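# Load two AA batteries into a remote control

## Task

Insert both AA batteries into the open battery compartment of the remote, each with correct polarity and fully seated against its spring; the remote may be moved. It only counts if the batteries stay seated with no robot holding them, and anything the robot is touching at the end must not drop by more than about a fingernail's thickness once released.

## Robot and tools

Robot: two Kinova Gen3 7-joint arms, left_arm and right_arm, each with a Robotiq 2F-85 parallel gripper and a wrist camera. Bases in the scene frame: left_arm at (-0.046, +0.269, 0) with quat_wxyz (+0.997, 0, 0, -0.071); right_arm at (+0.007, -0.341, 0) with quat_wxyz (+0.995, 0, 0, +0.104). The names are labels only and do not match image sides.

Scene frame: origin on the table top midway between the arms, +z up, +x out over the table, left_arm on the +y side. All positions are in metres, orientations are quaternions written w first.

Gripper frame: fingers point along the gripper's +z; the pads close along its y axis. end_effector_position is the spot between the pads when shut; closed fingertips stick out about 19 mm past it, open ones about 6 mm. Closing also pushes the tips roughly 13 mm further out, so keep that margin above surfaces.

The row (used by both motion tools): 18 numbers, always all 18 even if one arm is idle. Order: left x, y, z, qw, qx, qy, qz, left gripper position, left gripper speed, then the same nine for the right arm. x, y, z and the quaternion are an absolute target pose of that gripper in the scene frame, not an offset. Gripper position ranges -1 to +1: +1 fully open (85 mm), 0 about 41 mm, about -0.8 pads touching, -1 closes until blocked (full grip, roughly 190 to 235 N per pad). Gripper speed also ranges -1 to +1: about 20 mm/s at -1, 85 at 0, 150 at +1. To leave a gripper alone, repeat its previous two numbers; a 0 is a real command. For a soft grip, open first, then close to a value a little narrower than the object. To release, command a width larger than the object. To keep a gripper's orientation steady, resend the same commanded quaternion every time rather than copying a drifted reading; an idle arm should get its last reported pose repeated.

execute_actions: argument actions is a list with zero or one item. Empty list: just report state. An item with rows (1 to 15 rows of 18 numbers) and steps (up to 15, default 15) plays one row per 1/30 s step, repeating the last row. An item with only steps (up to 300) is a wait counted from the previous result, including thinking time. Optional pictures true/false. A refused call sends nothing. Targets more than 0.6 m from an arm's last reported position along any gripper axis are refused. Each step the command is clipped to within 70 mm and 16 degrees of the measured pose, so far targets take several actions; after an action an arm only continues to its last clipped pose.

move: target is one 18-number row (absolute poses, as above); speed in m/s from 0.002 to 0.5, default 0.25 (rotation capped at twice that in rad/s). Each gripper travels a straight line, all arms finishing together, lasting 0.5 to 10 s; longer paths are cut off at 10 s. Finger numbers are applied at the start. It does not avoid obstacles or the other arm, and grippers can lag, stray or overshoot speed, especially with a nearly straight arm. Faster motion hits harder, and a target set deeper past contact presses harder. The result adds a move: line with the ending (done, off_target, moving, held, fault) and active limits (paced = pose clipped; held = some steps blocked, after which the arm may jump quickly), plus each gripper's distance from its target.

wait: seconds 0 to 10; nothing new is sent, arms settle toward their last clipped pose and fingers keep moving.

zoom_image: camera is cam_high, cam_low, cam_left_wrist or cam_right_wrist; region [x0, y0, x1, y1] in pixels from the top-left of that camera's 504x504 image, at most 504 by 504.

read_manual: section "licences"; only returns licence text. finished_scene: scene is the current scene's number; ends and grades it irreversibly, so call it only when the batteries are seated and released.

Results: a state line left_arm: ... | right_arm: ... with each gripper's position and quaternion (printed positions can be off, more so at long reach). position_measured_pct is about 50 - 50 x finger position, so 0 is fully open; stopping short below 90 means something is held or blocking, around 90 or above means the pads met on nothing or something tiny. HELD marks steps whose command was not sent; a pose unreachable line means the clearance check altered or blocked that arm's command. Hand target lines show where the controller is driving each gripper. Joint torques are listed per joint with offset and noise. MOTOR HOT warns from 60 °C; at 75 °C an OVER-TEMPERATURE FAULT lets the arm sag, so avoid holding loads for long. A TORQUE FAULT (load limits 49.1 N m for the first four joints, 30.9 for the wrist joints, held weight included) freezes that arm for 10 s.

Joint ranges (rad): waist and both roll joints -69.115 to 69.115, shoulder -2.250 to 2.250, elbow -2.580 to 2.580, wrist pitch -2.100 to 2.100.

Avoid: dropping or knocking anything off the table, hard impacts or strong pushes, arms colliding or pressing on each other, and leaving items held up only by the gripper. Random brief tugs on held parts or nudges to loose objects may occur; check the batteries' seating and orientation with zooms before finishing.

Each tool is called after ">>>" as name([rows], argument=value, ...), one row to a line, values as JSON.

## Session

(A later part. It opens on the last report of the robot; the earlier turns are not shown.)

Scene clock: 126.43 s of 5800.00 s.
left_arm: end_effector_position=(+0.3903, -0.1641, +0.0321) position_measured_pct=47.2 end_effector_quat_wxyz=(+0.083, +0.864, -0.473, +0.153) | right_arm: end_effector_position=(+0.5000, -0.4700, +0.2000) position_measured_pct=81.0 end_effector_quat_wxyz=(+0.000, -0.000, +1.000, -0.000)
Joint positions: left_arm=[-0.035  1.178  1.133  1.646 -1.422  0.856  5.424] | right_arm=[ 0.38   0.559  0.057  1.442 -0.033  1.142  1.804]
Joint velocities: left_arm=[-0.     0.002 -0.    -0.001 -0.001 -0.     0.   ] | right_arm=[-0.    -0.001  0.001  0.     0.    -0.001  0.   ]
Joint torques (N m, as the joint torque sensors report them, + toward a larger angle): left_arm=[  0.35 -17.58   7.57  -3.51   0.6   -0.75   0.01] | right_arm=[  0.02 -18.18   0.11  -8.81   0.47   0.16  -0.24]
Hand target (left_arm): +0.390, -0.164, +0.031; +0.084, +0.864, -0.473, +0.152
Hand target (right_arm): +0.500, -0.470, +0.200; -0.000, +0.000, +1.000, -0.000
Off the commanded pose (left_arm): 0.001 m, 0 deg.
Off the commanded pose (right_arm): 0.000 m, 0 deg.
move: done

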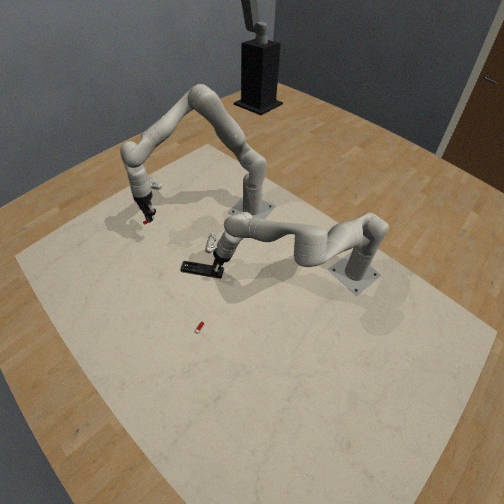

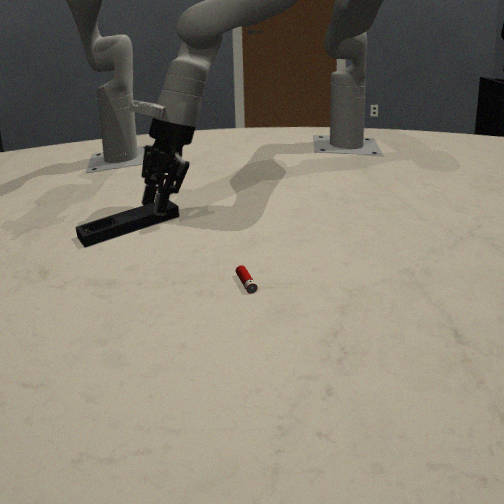

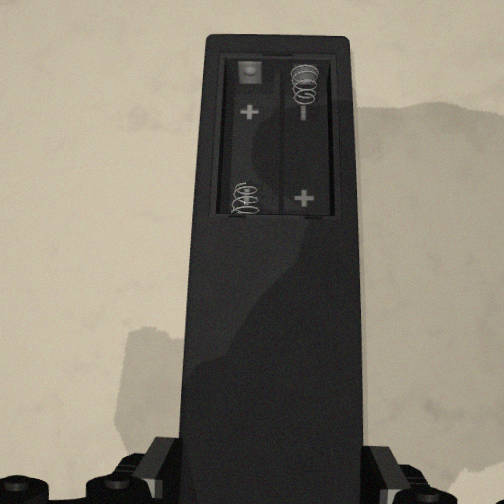

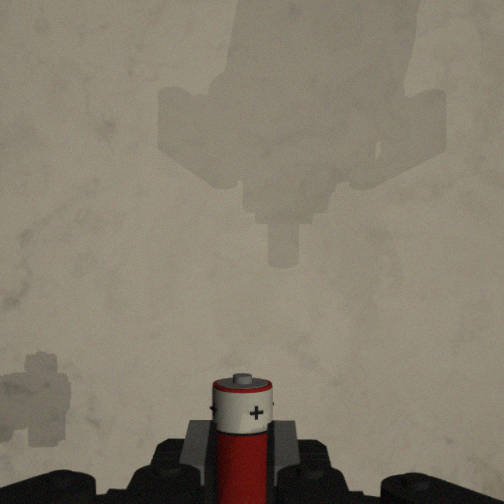

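>>> move(target=[0.390,-0.164,0.032,0.0835,0.864,-0.473,0.152,-1,0,0.475,-0.277,0.10,0,0.877,-0.48,0,-1,0], speed=0.15)

>>> move(target=[0.390,-0.164,0.032,0.0835,0.864,-0.473,0.152,-1,0,0.475,-0.277,0.055,0,0.877,-0.48,0,-1,0], speed=0.04)

>>> zoom_image(camera="cam_left_wrist", region=[150,0,400,250])

Scene clock: 146.07 s of 5800.00 s.
left_arm: end_effector_position=(+0.3903, -0.1640, +0.0322) position_measured_pct=47.2 end_effector_quat_wxyz=(+0.083, +0.864, -0.473, +0.152) | right_arm: end_effector_position=(+0.4746, -0.2763, +0.1003) position_measured_pct=81.0 end_effector_quat_wxyz=(-0.001, +0.877, -0.480, -0.000)
Joint positions: left_arm=[-0.035  1.179  1.135  1.645 -1.421  0.859  5.422] | right_arm=[ 0.332  0.66  -0.483  1.702  0.379  0.871  3.191]
Joint velocities: left_arm=[ 0.     0.001  0.    -0.     0.001 -0.     0.002] | right_arm=[ 0.     0.    -0.     0.     0.001  0.     0.002]
Joint torques (N m, as the joint torque sensors report them, + toward a larger angle): left_arm=[  0.48 -18.63   8.52  -3.65   0.04  -0.4    0.22] | right_arm=[ -0.12 -17.43  -2.63  -6.98   0.19   0.01  -0.16]
Hand target (left_arm): +0.390, -0.164, +0.032; +0.083, +0.864, -0.473, +0.152
Hand target (right_arm): +0.475, -0.276, +0.100; -0.001, +0.877, -0.480, -0.000
Off the commanded pose (left_arm): 0.000 m, 0 deg.
Off the commanded pose (right_arm): 0.001 m, 0 deg.
After step 90, 9.17 s passed at rest.
move: done

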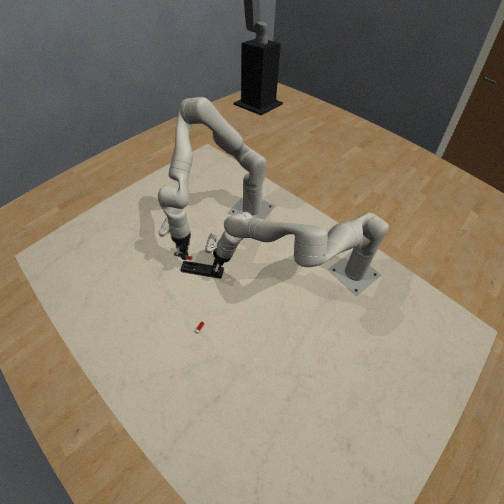

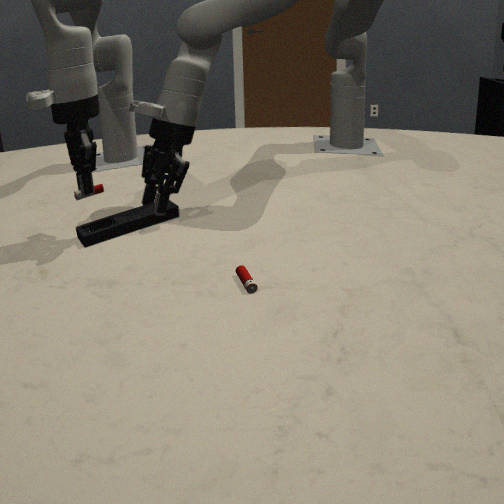

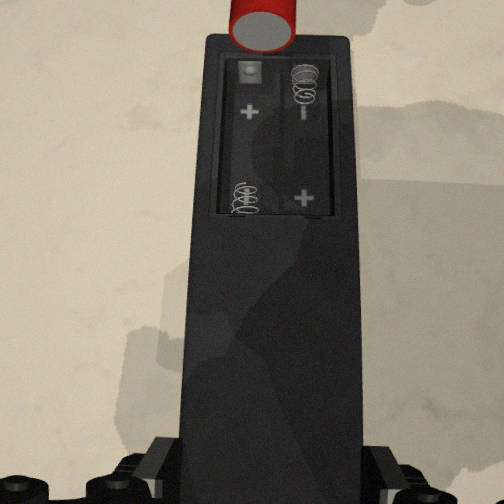

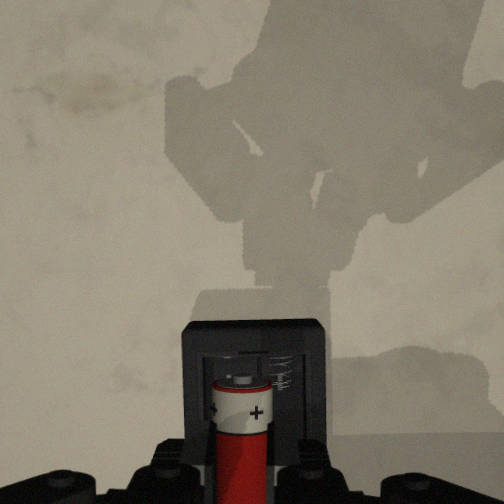

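Scene clock: 147.50 s of 5800.00 s.
left_arm: end_effector_position=(+0.3903, -0.1640, +0.0322) position_measured_pct=47.2 end_effector_quat_wxyz=(+0.083, +0.864, -0.473, +0.152) | right_arm: end_effector_position=(+0.4750, -0.2770, +0.0551) position_measured_pct=81.0 end_effector_quat_wxyz=(-0.000, +0.877, -0.480, +0.000)
Joint positions: left_arm=[-0.035  1.179  1.135  1.645 -1.421  0.859  5.422] | right_arm=[ 0.306  0.736 -0.444  1.736  0.428  0.766  3.152]
Joint velocities: left_arm=[-0.     0.     0.    -0.    -0.001  0.002 -0.001] | right_arm=[-0.002  0.004  0.     0.     0.    -0.002 -0.001]
Joint torques (N m, as the joint torque sensors report them, + toward a larger angle): left_arm=[  0.13 -18.65   8.53  -3.54   0.16  -0.93   0.04] | right_arm=[  0.03 -18.27  -2.44  -6.27   0.27   0.01  -0.12]
Hand target (left_arm): +0.390, -0.164, +0.032; +0.083, +0.864, -0.473, +0.152
Hand target (right_arm): +0.475, -0.277, +0.055; -0.000, +0.877, -0.480, -0.000
Off the commanded pose (left_arm): 0.000 m, 0 deg.
Off the commanded pose (right_arm): 0.000 m, 0 deg.
move: done

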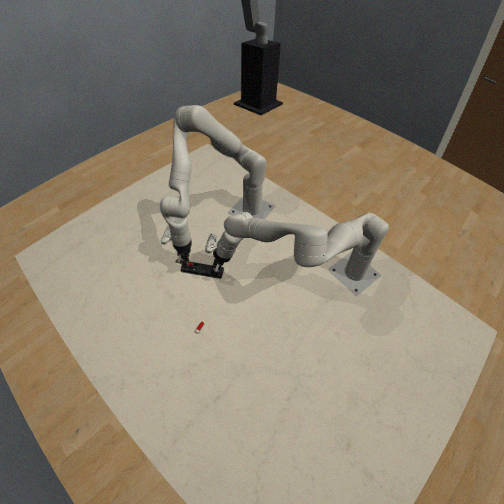

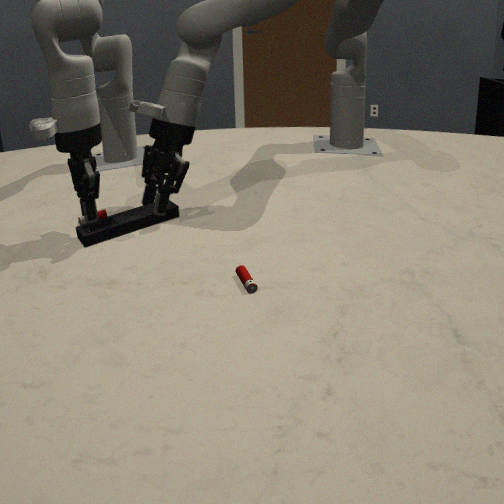

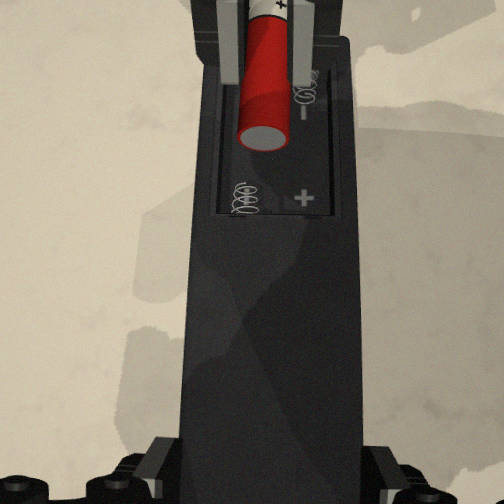

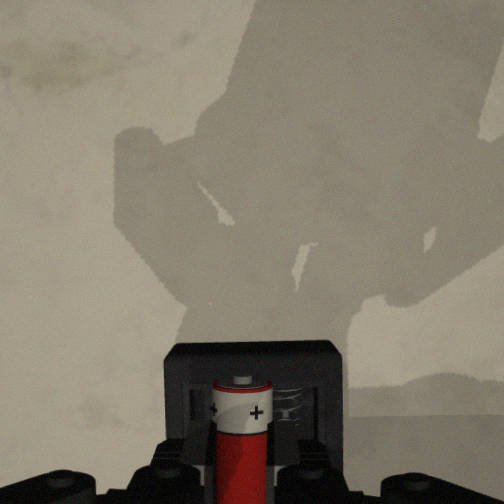

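Region (150, 0, 400, 250) of cam_left_wrist's 504x504 image, scaled by 2.016.

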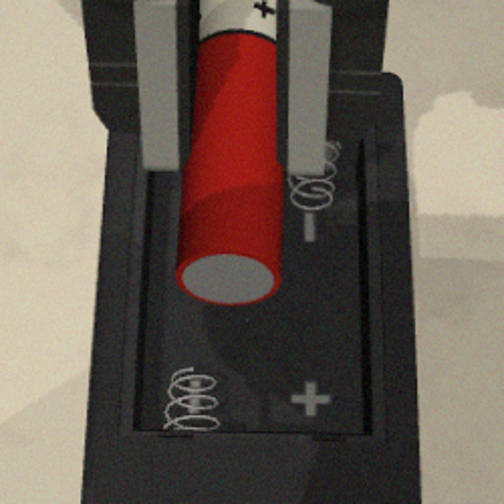

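>>> move(target=[0.390,-0.164,0.032,0.0835,0.864,-0.473,0.152,-1,0,0.476,-0.2695,0.048,0,0.877,-0.48,0,-1,0], speed=0.02)

Scene clock: 161.50 s of 5800.00 s.
left_arm: end_effector_position=(+0.3903, -0.1640, +0.0322) position_measured_pct=47.2 end_effector_quat_wxyz=(+0.083, +0.864, -0.473, +0.152) | right_arm: end_effector_position=(+0.4760, -0.2696, +0.0481) position_measured_pct=81.0 end_effector_quat_wxyz=(-0.000, +0.877, -0.480, +0.000)
Joint positions: left_arm=[-0.035  1.179  1.135  1.645 -1.421  0.859  5.422] | right_arm=[ 0.285  0.752 -0.436  1.733  0.435  0.754  3.133]
Joint velocities: left_arm=[ 0.     0.001  0.     0.001 -0.001  0.    -0.   ] | right_arm=[-0.003  0.003  0.001 -0.     0.001 -0.002 -0.003]
Joint torques (N m, as the joint torque sensors report them, + toward a larger angle): left_arm=[  0.4  -18.55   8.24  -3.23   0.1   -0.89   0.14] | right_arm=[  0.26 -18.37  -2.67  -6.07   0.28   0.04  -0.02]
Hand target (left_arm): +0.390, -0.164, +0.032; +0.083, +0.864, -0.473, +0.152
Hand target (right_arm): +0.476, -0.269, +0.048; -0.000, +0.877, -0.480, -0.000
Off the commanded pose (left_arm): 0.000 m, 0 deg.
Off the commanded pose (right_arm): 0.000 m, 0 deg.
After step 90, 10.27 s passed at rest.
move: done

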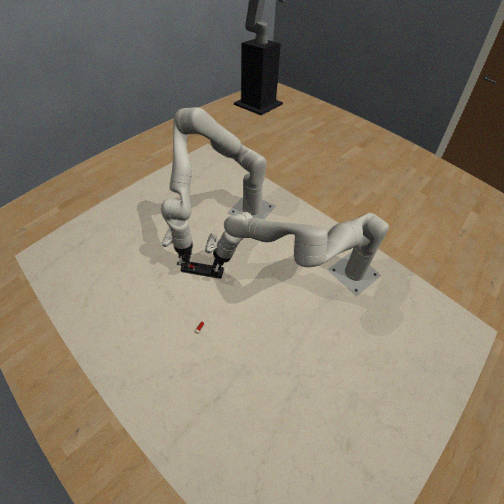

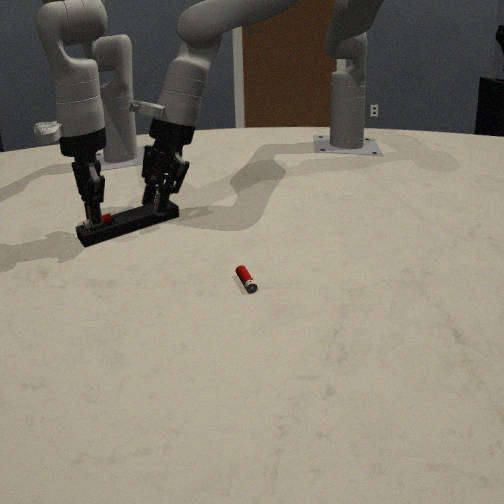

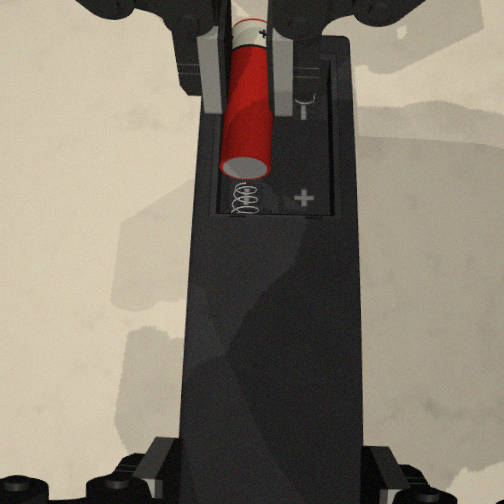

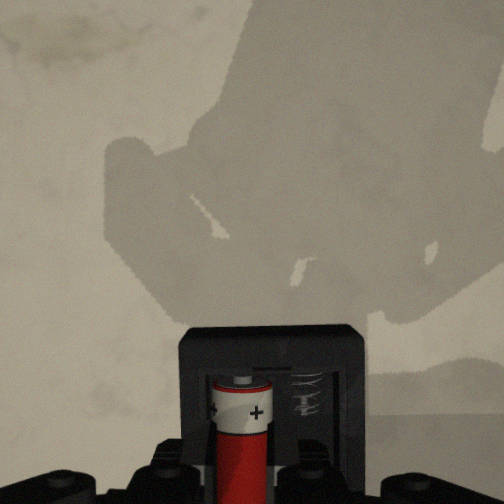

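>>> move(target=[0.390,-0.164,0.032,0.0835,0.864,-0.473,0.152,-1,0,0.476,-0.2695,0.047,0,0.877,-0.48,0,-0.35,0], speed=0.02)

>>> move(target=[0.390,-0.164,0.032,0.0835,0.864,-0.473,0.152,-1,0,0.485,-0.285,0.10,0,0.877,-0.48,0,-0.35,0], speed=0.08)

Scene clock: 177.07 s of 5800.00 s.
left_arm: end_effector_position=(+0.3902, -0.1640, +0.0322) position_measured_pct=47.2 end_effector_quat_wxyz=(+0.083, +0.864, -0.473, +0.152) | right_arm: end_effector_position=(+0.4760, -0.2695, +0.0470) position_measured_pct=67.5 end_effector_quat_wxyz=(-0.000, +0.877, -0.480, +0.000)
Joint positions: left_arm=[-0.035  1.179  1.135  1.645 -1.421  0.859  5.422] | right_arm=[ 0.284  0.754 -0.435  1.734  0.436  0.752  3.132]
Joint velocities: left_arm=[-0.001  0.     0.     0.001 -0.001  0.002 -0.   ] | right_arm=[ 0.     0.001 -0.001 -0.    -0.    -0.    -0.   ]
Joint torques (N m, as the joint torque sensors report them, + toward a larger angle): left_arm=[  0.35 -18.38   8.27  -3.28   0.16  -0.76  -0.08] | right_arm=[ -0.28 -18.25  -2.5   -5.91   0.21  -0.07  -0.06]
Hand target (left_arm): +0.390, -0.164, +0.032; +0.083, +0.864, -0.473, +0.152
Hand target (right_arm): +0.476, -0.269, +0.047; -0.000, +0.877, -0.480, -0.000
Off the commanded pose (left_arm): 0.000 m, 0 deg.
Off the commanded pose (right_arm): 0.000 m, 0 deg.
After step 90, 11.87 s passed at rest.
move: done

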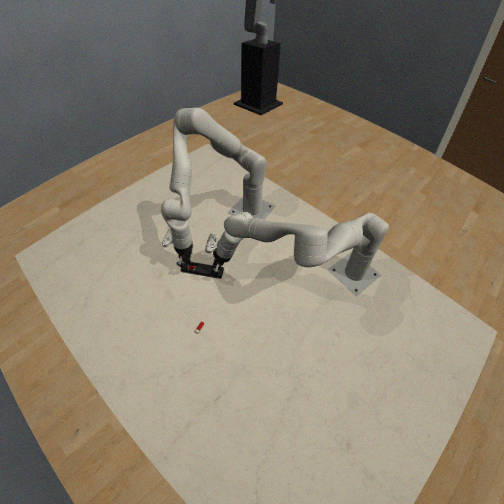

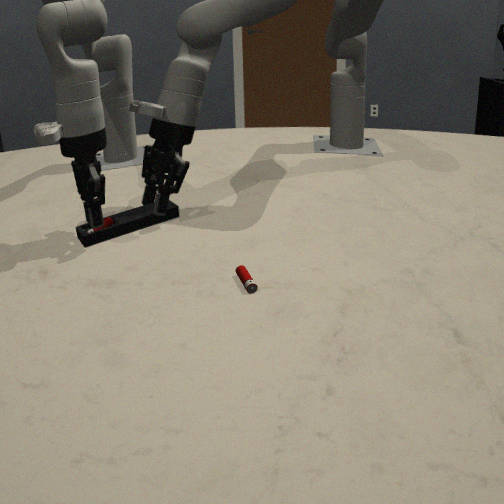

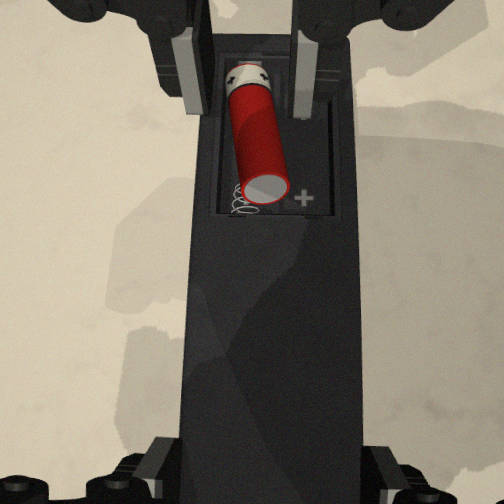

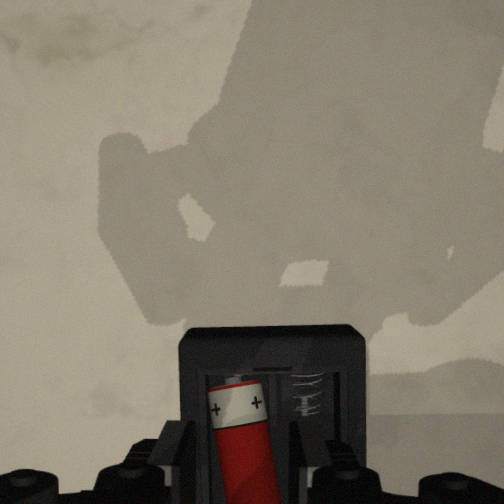

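Scene clock: 178.10 s of 5800.00 s.
left_arm: end_effector_position=(+0.3902, -0.1640, +0.0322) position_measured_pct=47.2 end_effector_quat_wxyz=(+0.083, +0.864, -0.473, +0.152) | right_arm: end_effector_position=(+0.4851, -0.2850, +0.0999) position_measured_pct=67.5 end_effector_quat_wxyz=(+0.000, +0.877, -0.480, +0.000)
Joint positions: left_arm=[-0.035  1.18   1.135  1.645 -1.421  0.859  5.422] | right_arm=[ 0.344  0.678 -0.478  1.667  0.381  0.891  3.216]
Joint velocities: left_arm=[-0.001 -0.     0.     0.001  0.001 -0.001 -0.001] | right_arm=[ 0.003 -0.004  0.001 -0.002 -0.     0.003  0.002]
Joint torques (N m, as the joint torque sensors report them, + toward a larger angle): left_arm=[  0.52 -18.65   7.96  -3.33   0.22  -0.65   0.09] | right_arm=[  0.21 -17.91  -2.38  -6.71   0.13   0.12  -0.03]
Hand target (left_arm): +0.390, -0.164, +0.032; +0.083, +0.864, -0.473, +0.152
Hand target (right_arm): +0.485, -0.285, +0.100; +0.000, +0.877, -0.480, +0.000
Off the commanded pose (left_arm): 0.000 m, 0 deg.
Off the commanded pose (right_arm): 0.000 m, 0 deg.
move: done

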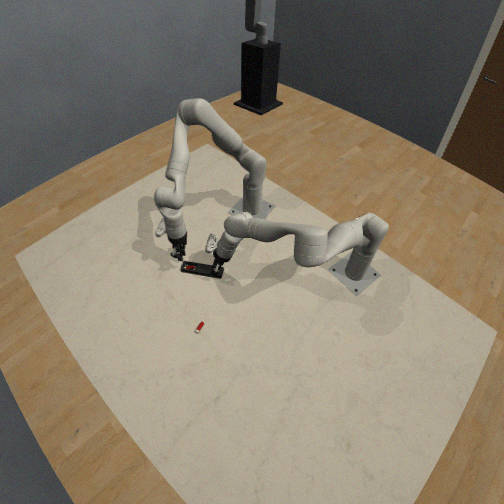

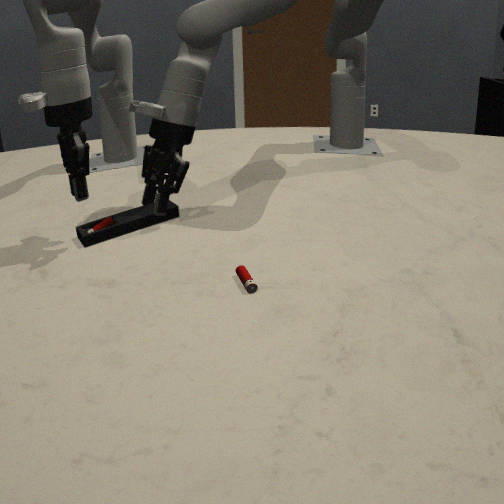

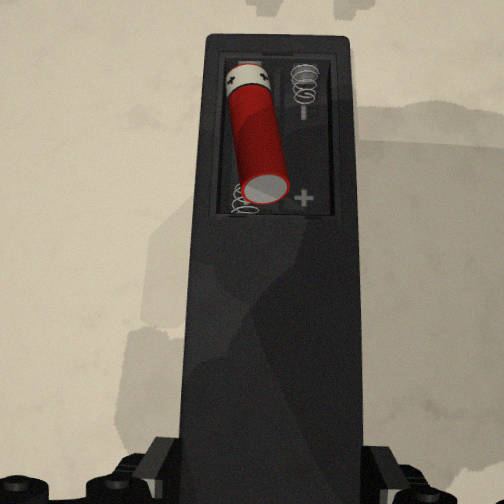

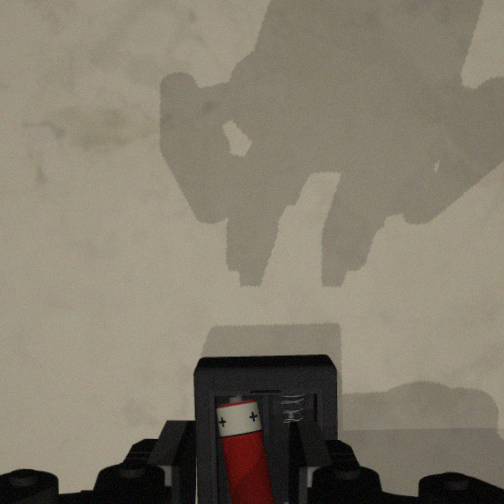

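>>> move(target=[0.390,-0.164,0.032,0.0835,0.864,-0.473,0.152,-1,0,0.462,-0.255,0.07,0,0.877,-0.48,0,-0.3,0], speed=0.05)

>>> move(target=[0.390,-0.164,0.032,0.0835,0.864,-0.473,0.152,-1,0,0.462,-0.255,0.045,0,0.877,-0.48,0,-0.3,0], speed=0.02)

Scene clock: 193.40 s of 5800.00 s.
left_arm: end_effector_position=(+0.3902, -0.1640, +0.0322) position_measured_pct=47.2 end_effector_quat_wxyz=(+0.083, +0.864, -0.473, +0.152) | right_arm: end_effector_position=(+0.4619, -0.2551, +0.0701) position_measured_pct=65.1 end_effector_quat_wxyz=(-0.000, +0.877, -0.480, -0.000)
Joint positions: left_arm=[-0.035  1.18   1.135  1.645 -1.421  0.859  5.422] | right_arm=[ 0.266  0.695 -0.455  1.759  0.411  0.782  3.109]
Joint velocities: left_arm=[ 0.     0.001  0.    -0.    -0.001 -0.    -0.001] | right_arm=[-0.006 -0.     0.     0.002  0.002 -0.002 -0.003]
Joint torques (N m, as the joint torque sensors report them, + toward a larger angle): left_arm=[  0.26 -18.38   8.32  -3.25   0.11  -0.58   0.14] | right_arm=[ -0.07 -17.19  -2.48  -5.81   0.11   0.02  -0.43]
Hand target (left_arm): +0.390, -0.164, +0.032; +0.083, +0.864, -0.473, +0.152
Hand target (right_arm): +0.462, -0.255, +0.070; -0.000, +0.877, -0.480, -0.000
Off the commanded pose (left_arm): 0.000 m, 0 deg.
Off the commanded pose (right_arm): 0.000 m, 0 deg.
After step 90, 11.03 s passed at rest.
move: done

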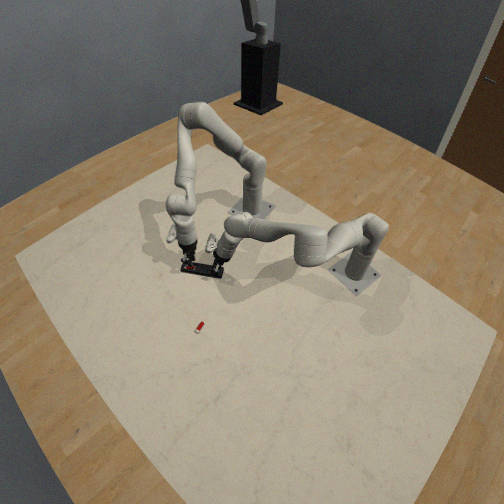

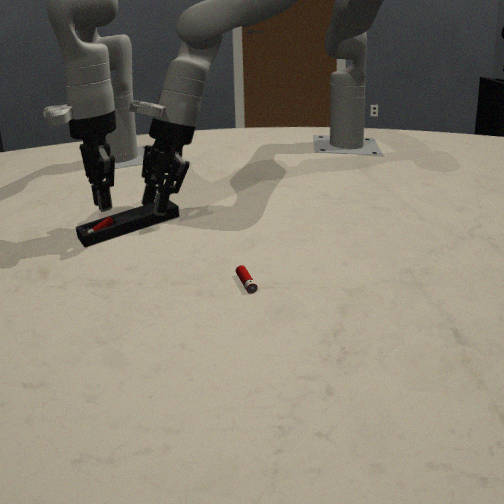

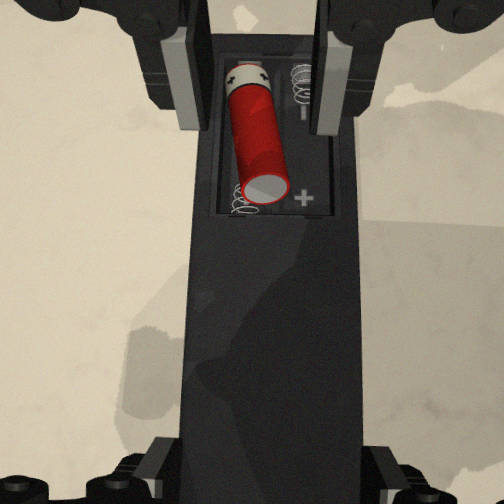

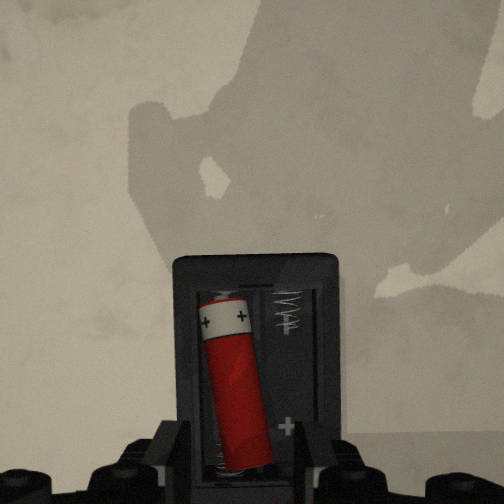

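Scene clock: 194.87 s of 5800.00 s.
left_arm: end_effector_position=(+0.3903, -0.1640, +0.0322) position_measured_pct=47.2 end_effector_quat_wxyz=(+0.083, +0.864, -0.473, +0.152) | right_arm: end_effector_position=(+0.4620, -0.2550, +0.0451) position_measured_pct=65.1 end_effector_quat_wxyz=(-0.000, +0.877, -0.480, +0.000)
Joint positions: left_arm=[-0.035  1.18   1.135  1.645 -1.421  0.859  5.422] | right_arm=[ 0.25   0.739 -0.431  1.776  0.439  0.723  3.086]
Joint velocities: left_arm=[ 0.001  0.002  0.    -0.     0.002 -0.001  0.   ] | right_arm=[-0.002  0.004  0.001  0.001  0.002 -0.002 -0.001]
Joint torques (N m, as the joint torque sensors report them, + toward a larger angle): left_arm=[  0.17 -18.78   8.24  -3.23   0.23  -0.68   0.01] | right_arm=[ -0.48 -17.98  -2.36  -5.83   0.17  -0.01   0.  ]
Hand target (left_arm): +0.390, -0.164, +0.032; +0.083, +0.864, -0.473, +0.152
Hand target (right_arm): +0.462, -0.255, +0.045; -0.000, +0.877, -0.480, -0.000
Off the commanded pose (left_arm): 0.000 m, 0 deg.
Off the commanded pose (right_arm): 0.000 m, 0 deg.
move: done

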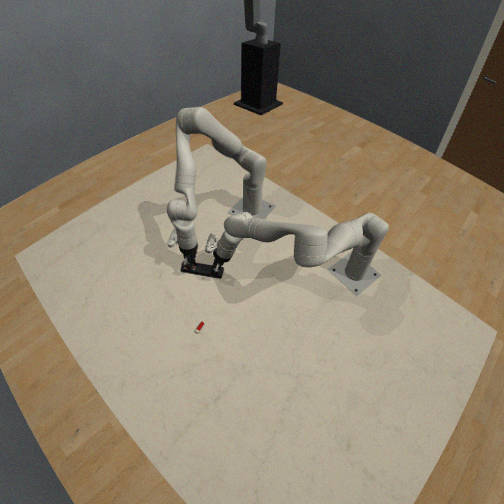

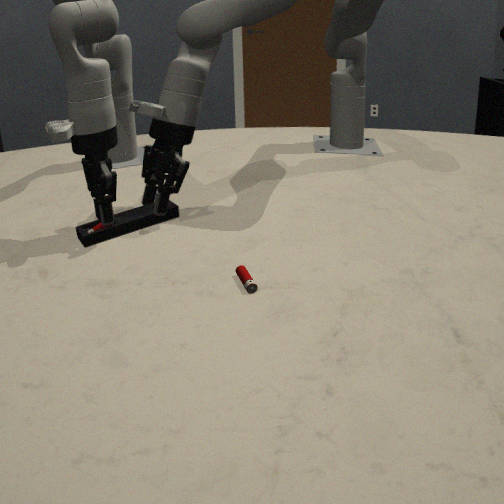

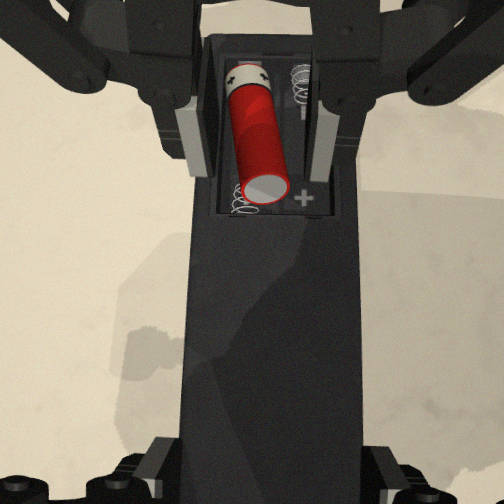

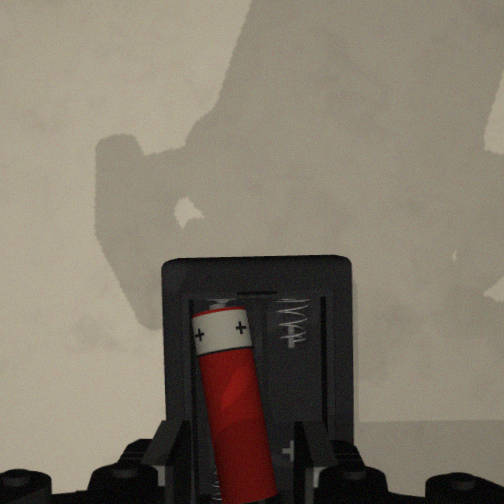

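>>> move(target=[0.390,-0.164,0.032,0.0835,0.864,-0.473,0.152,-1,0,0.461,-0.2535,0.043,0,0.877,-0.48,0,-1,-0.5], speed=0.01)

>>> move(target=[0.390,-0.164,0.032,0.0835,0.864,-0.473,0.152,-1,0,0.461,-0.2535,0.075,0,0.877,-0.48,0,-1,-0.5], speed=0.03)

Scene clock: 205.07 s of 5800.00 s.
left_arm: end_effector_position=(+0.3903, -0.1640, +0.0322) position_measured_pct=47.2 end_effector_quat_wxyz=(+0.083, +0.864, -0.473, +0.152) | right_arm: end_effector_position=(+0.4639, -0.2550, +0.0475) position_measured_pct=91.7 end_effector_quat_wxyz=(-0.001, +0.877, -0.481, +0.004)
Joint positions: left_arm=[-0.035  1.18   1.136  1.645 -1.422  0.86   5.422] | right_arm=[ 0.247  0.733 -0.429  1.778  0.443  0.719  3.079]
Joint velocities: left_arm=[-0.    -0.     0.    -0.    -0.    -0.001  0.002] | right_arm=[ 0.001 -0.    -0.     0.     0.002  0.001 -0.001]
Joint torques (N m, as the joint torque sensors report them, + toward a larger angle): left_arm=[  0.4  -18.42   8.06  -3.37   0.24  -0.66   0.17] | right_arm=[ -1.39 -10.82  -2.64  -4.39  -0.18  -1.07  -0.1 ]
Hand target (left_arm): +0.390, -0.164, +0.032; +0.083, +0.864, -0.473, +0.152
Hand target (right_arm): +0.461, -0.254, +0.043; -0.000, +0.877, -0.480, -0.000
Off the commanded pose (left_arm): 0.000 m, 0 deg.
Off the commanded pose (right_arm): 0.006 m, 1 deg.
After step 90, 6.37 s passed at rest.
move: off_target (right_arm)

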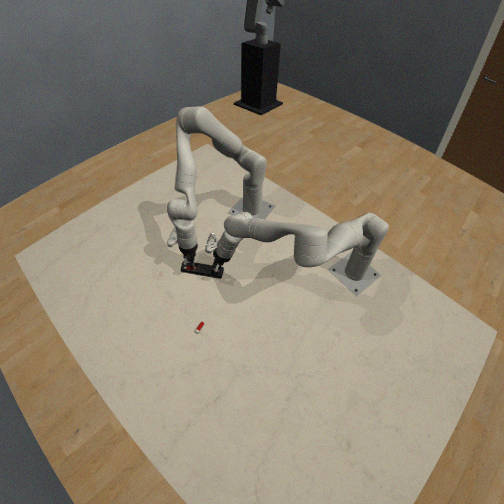

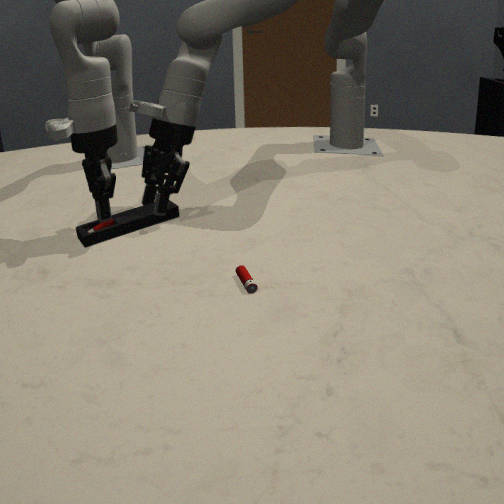

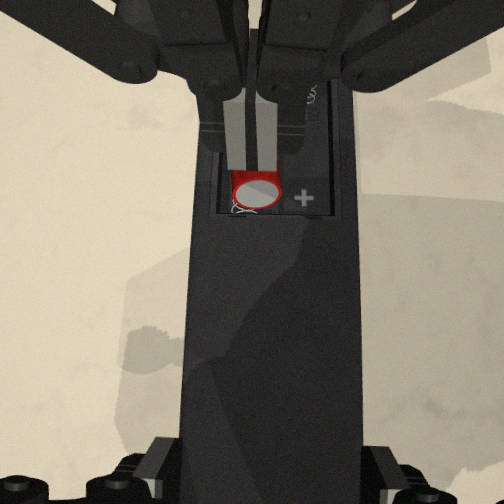

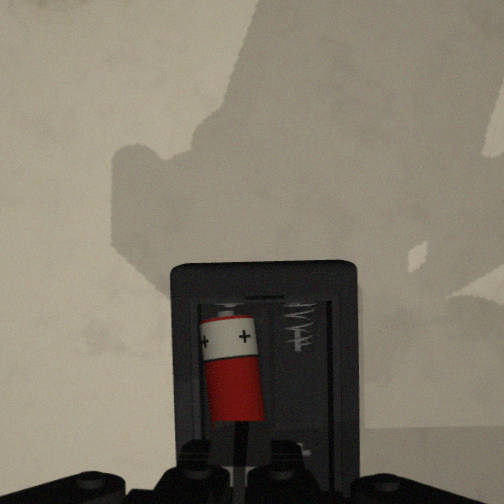

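Scene clock: 206.27 s of 5800.00 s.
left_arm: end_effector_position=(+0.3903, -0.1640, +0.0322) position_measured_pct=47.2 end_effector_quat_wxyz=(+0.083, +0.864, -0.473, +0.152) | right_arm: end_effector_position=(+0.4610, -0.2535, +0.0749) position_measured_pct=91.7 end_effector_quat_wxyz=(+0.000, +0.877, -0.480, -0.000)
Joint positions: left_arm=[-0.036  1.18   1.136  1.645 -1.422  0.86   5.422] | right_arm=[ 0.266  0.686 -0.46   1.758  0.406  0.793  3.109]
Joint velocities: left_arm=[-0.001 -0.     0.    -0.001 -0.001 -0.001  0.001] | right_arm=[ 0.003 -0.002  0.    -0.001 -0.002  0.003  0.001]
Joint torques (N m, as the joint torque sensors report them, + toward a larger angle): left_arm=[  0.17 -18.08   8.58  -3.59   0.08  -0.62   0.09] | right_arm=[ -0.29 -17.62  -2.46  -6.11   0.15   0.03  -0.31]
Hand target (left_arm): +0.390, -0.164, +0.032; +0.083, +0.864, -0.473, +0.152
Hand target (right_arm): +0.461, -0.254, +0.075; +0.000, +0.877, -0.480, +0.000
Off the commanded pose (left_arm): 0.000 m, 0 deg.
Off the commanded pose (right_arm): 0.000 m, 0 deg.
move: done

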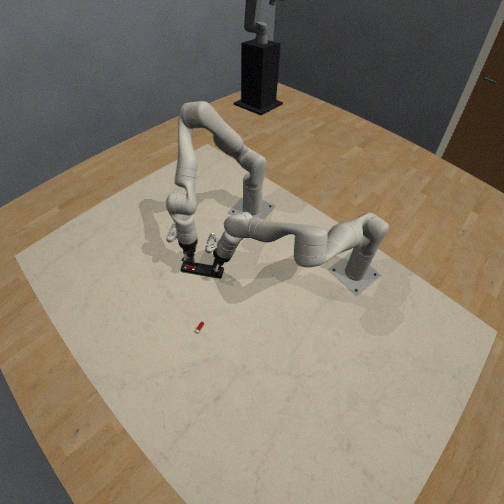

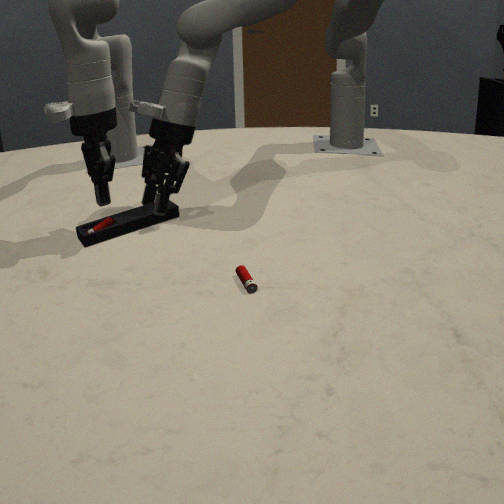

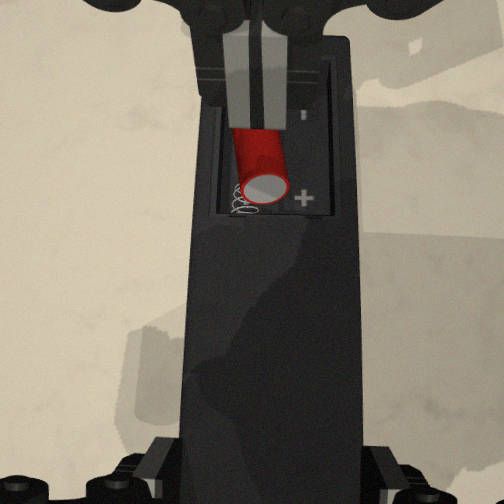

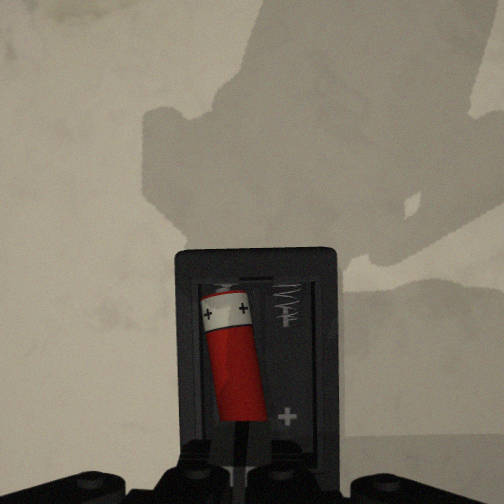

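>>> move(target=[0.390,-0.164,0.032,0.0835,0.864,-0.473,0.152,-1,0,0.4565,-0.2516,0.06,0,0.877,-0.48,0,-0.3,0], speed=0.03)

>>> move(target=[0.390,-0.164,0.032,0.0835,0.864,-0.473,0.152,-1,0,0.4565,-0.2516,0.040,0,0.877,-0.48,0,-0.3,0], speed=0.015)

Scene clock: 233.87 s of 5800.00 s.
left_arm: end_effector_position=(+0.3903, -0.1640, +0.0322) position_measured_pct=47.2 end_effector_quat_wxyz=(+0.083, +0.864, -0.473, +0.152) | right_arm: end_effector_position=(+0.4565, -0.2517, +0.0601) position_measured_pct=65.1 end_effector_quat_wxyz=(-0.000, +0.877, -0.480, +0.000)
Joint positions: left_arm=[-0.036  1.18   1.136  1.645 -1.422  0.86   5.422] | right_arm=[ 0.252  0.705 -0.446  1.783  0.423  0.749  3.086]
Joint velocities: left_arm=[ 0.001 -0.001 -0.     0.    -0.001 -0.001 -0.   ] | right_arm=[-0.003  0.002  0.001  0.002  0.001 -0.003 -0.002]
Joint torques (N m, as the joint torque sensors report them, + toward a larger angle): left_arm=[  0.41 -18.79   8.36  -3.68   0.04  -0.71   0.16] | right_arm=[ -0.28 -17.27  -2.47  -5.79   0.16  -0.13  -0.07]
Hand target (left_arm): +0.390, -0.164, +0.032; +0.083, +0.864, -0.473, +0.152
Hand target (right_arm): +0.456, -0.252, +0.060; -0.000, +0.877, -0.480, -0.000
Off the commanded pose (left_arm): 0.000 m, 0 deg.
Off the commanded pose (right_arm): 0.000 m, 0 deg.
After step 90, 23.80 s passed at rest.
move: done

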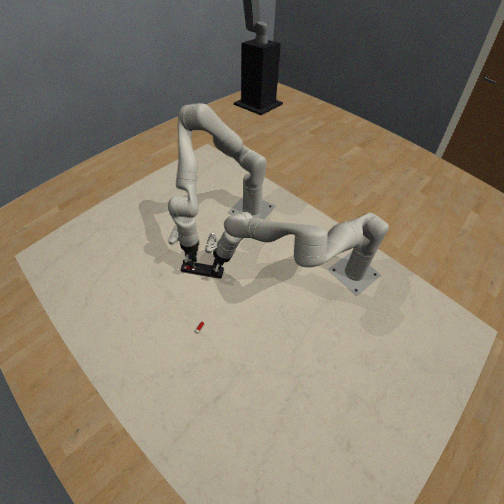

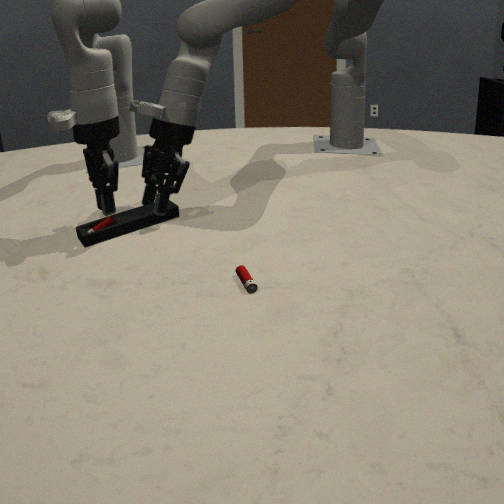

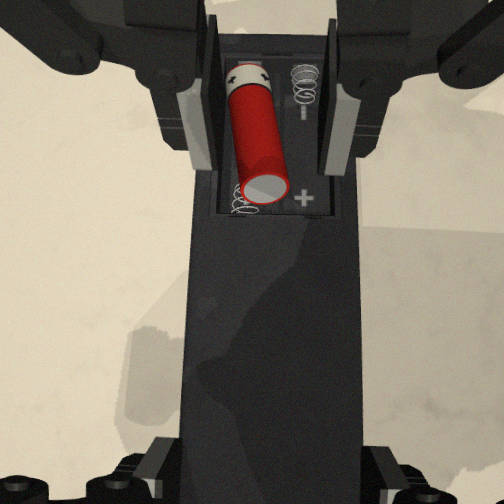

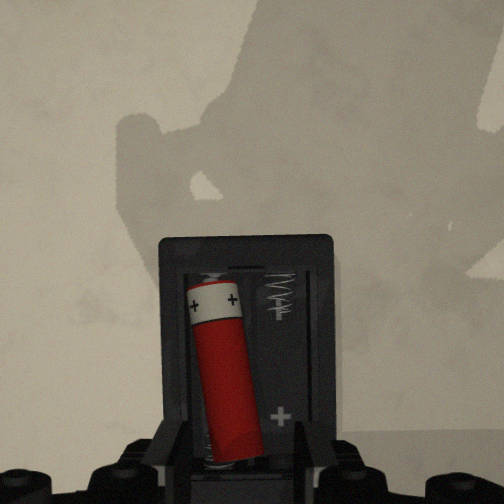

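Scene clock: 235.43 s of 5800.00 s.
left_arm: end_effector_position=(+0.3903, -0.1640, +0.0322) position_measured_pct=47.2 end_effector_quat_wxyz=(+0.083, +0.864, -0.473, +0.152) | right_arm: end_effector_position=(+0.4565, -0.2516, +0.0401) position_measured_pct=65.1 end_effector_quat_wxyz=(-0.000, +0.877, -0.480, +0.000)
Joint positions: left_arm=[-0.036  1.18   1.136  1.645 -1.422  0.86   5.422] | right_arm=[ 0.238  0.741 -0.425  1.796  0.447  0.701  3.067]
Joint velocities: left_arm=[-0.001  0.    -0.    -0.    -0.     0.001 -0.002] | right_arm=[-0.001  0.005 -0.     0.001  0.001 -0.002 -0.001]
Joint torques (N m, as the joint torque sensors report them, + toward a larger angle): left_arm=[  0.32 -18.54   8.35  -3.17   0.06  -0.79   0.11] | right_arm=[ -0.07 -17.56  -2.31  -5.68   0.3    0.28   0.01]
Hand target (left_arm): +0.390, -0.164, +0.032; +0.083, +0.864, -0.473, +0.152
Hand target (right_arm): +0.456, -0.252, +0.040; -0.000, +0.877, -0.480, -0.000
Off the commanded pose (left_arm): 0.000 m, 0 deg.
Off the commanded pose (right_arm): 0.000 m, 0 deg.
move: done

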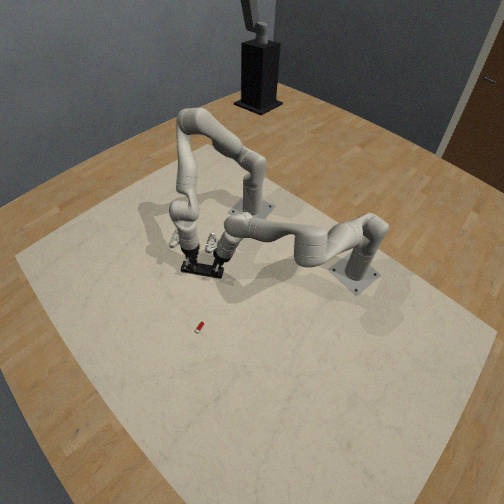

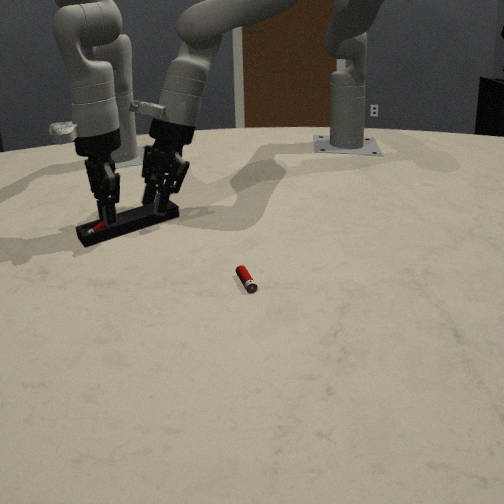

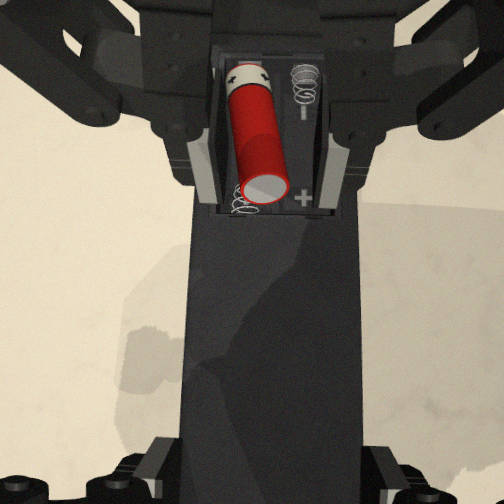

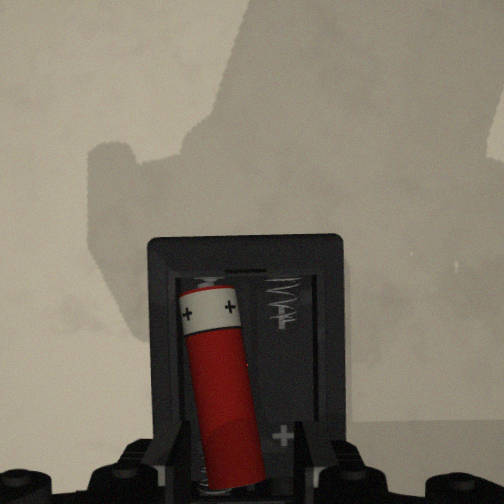

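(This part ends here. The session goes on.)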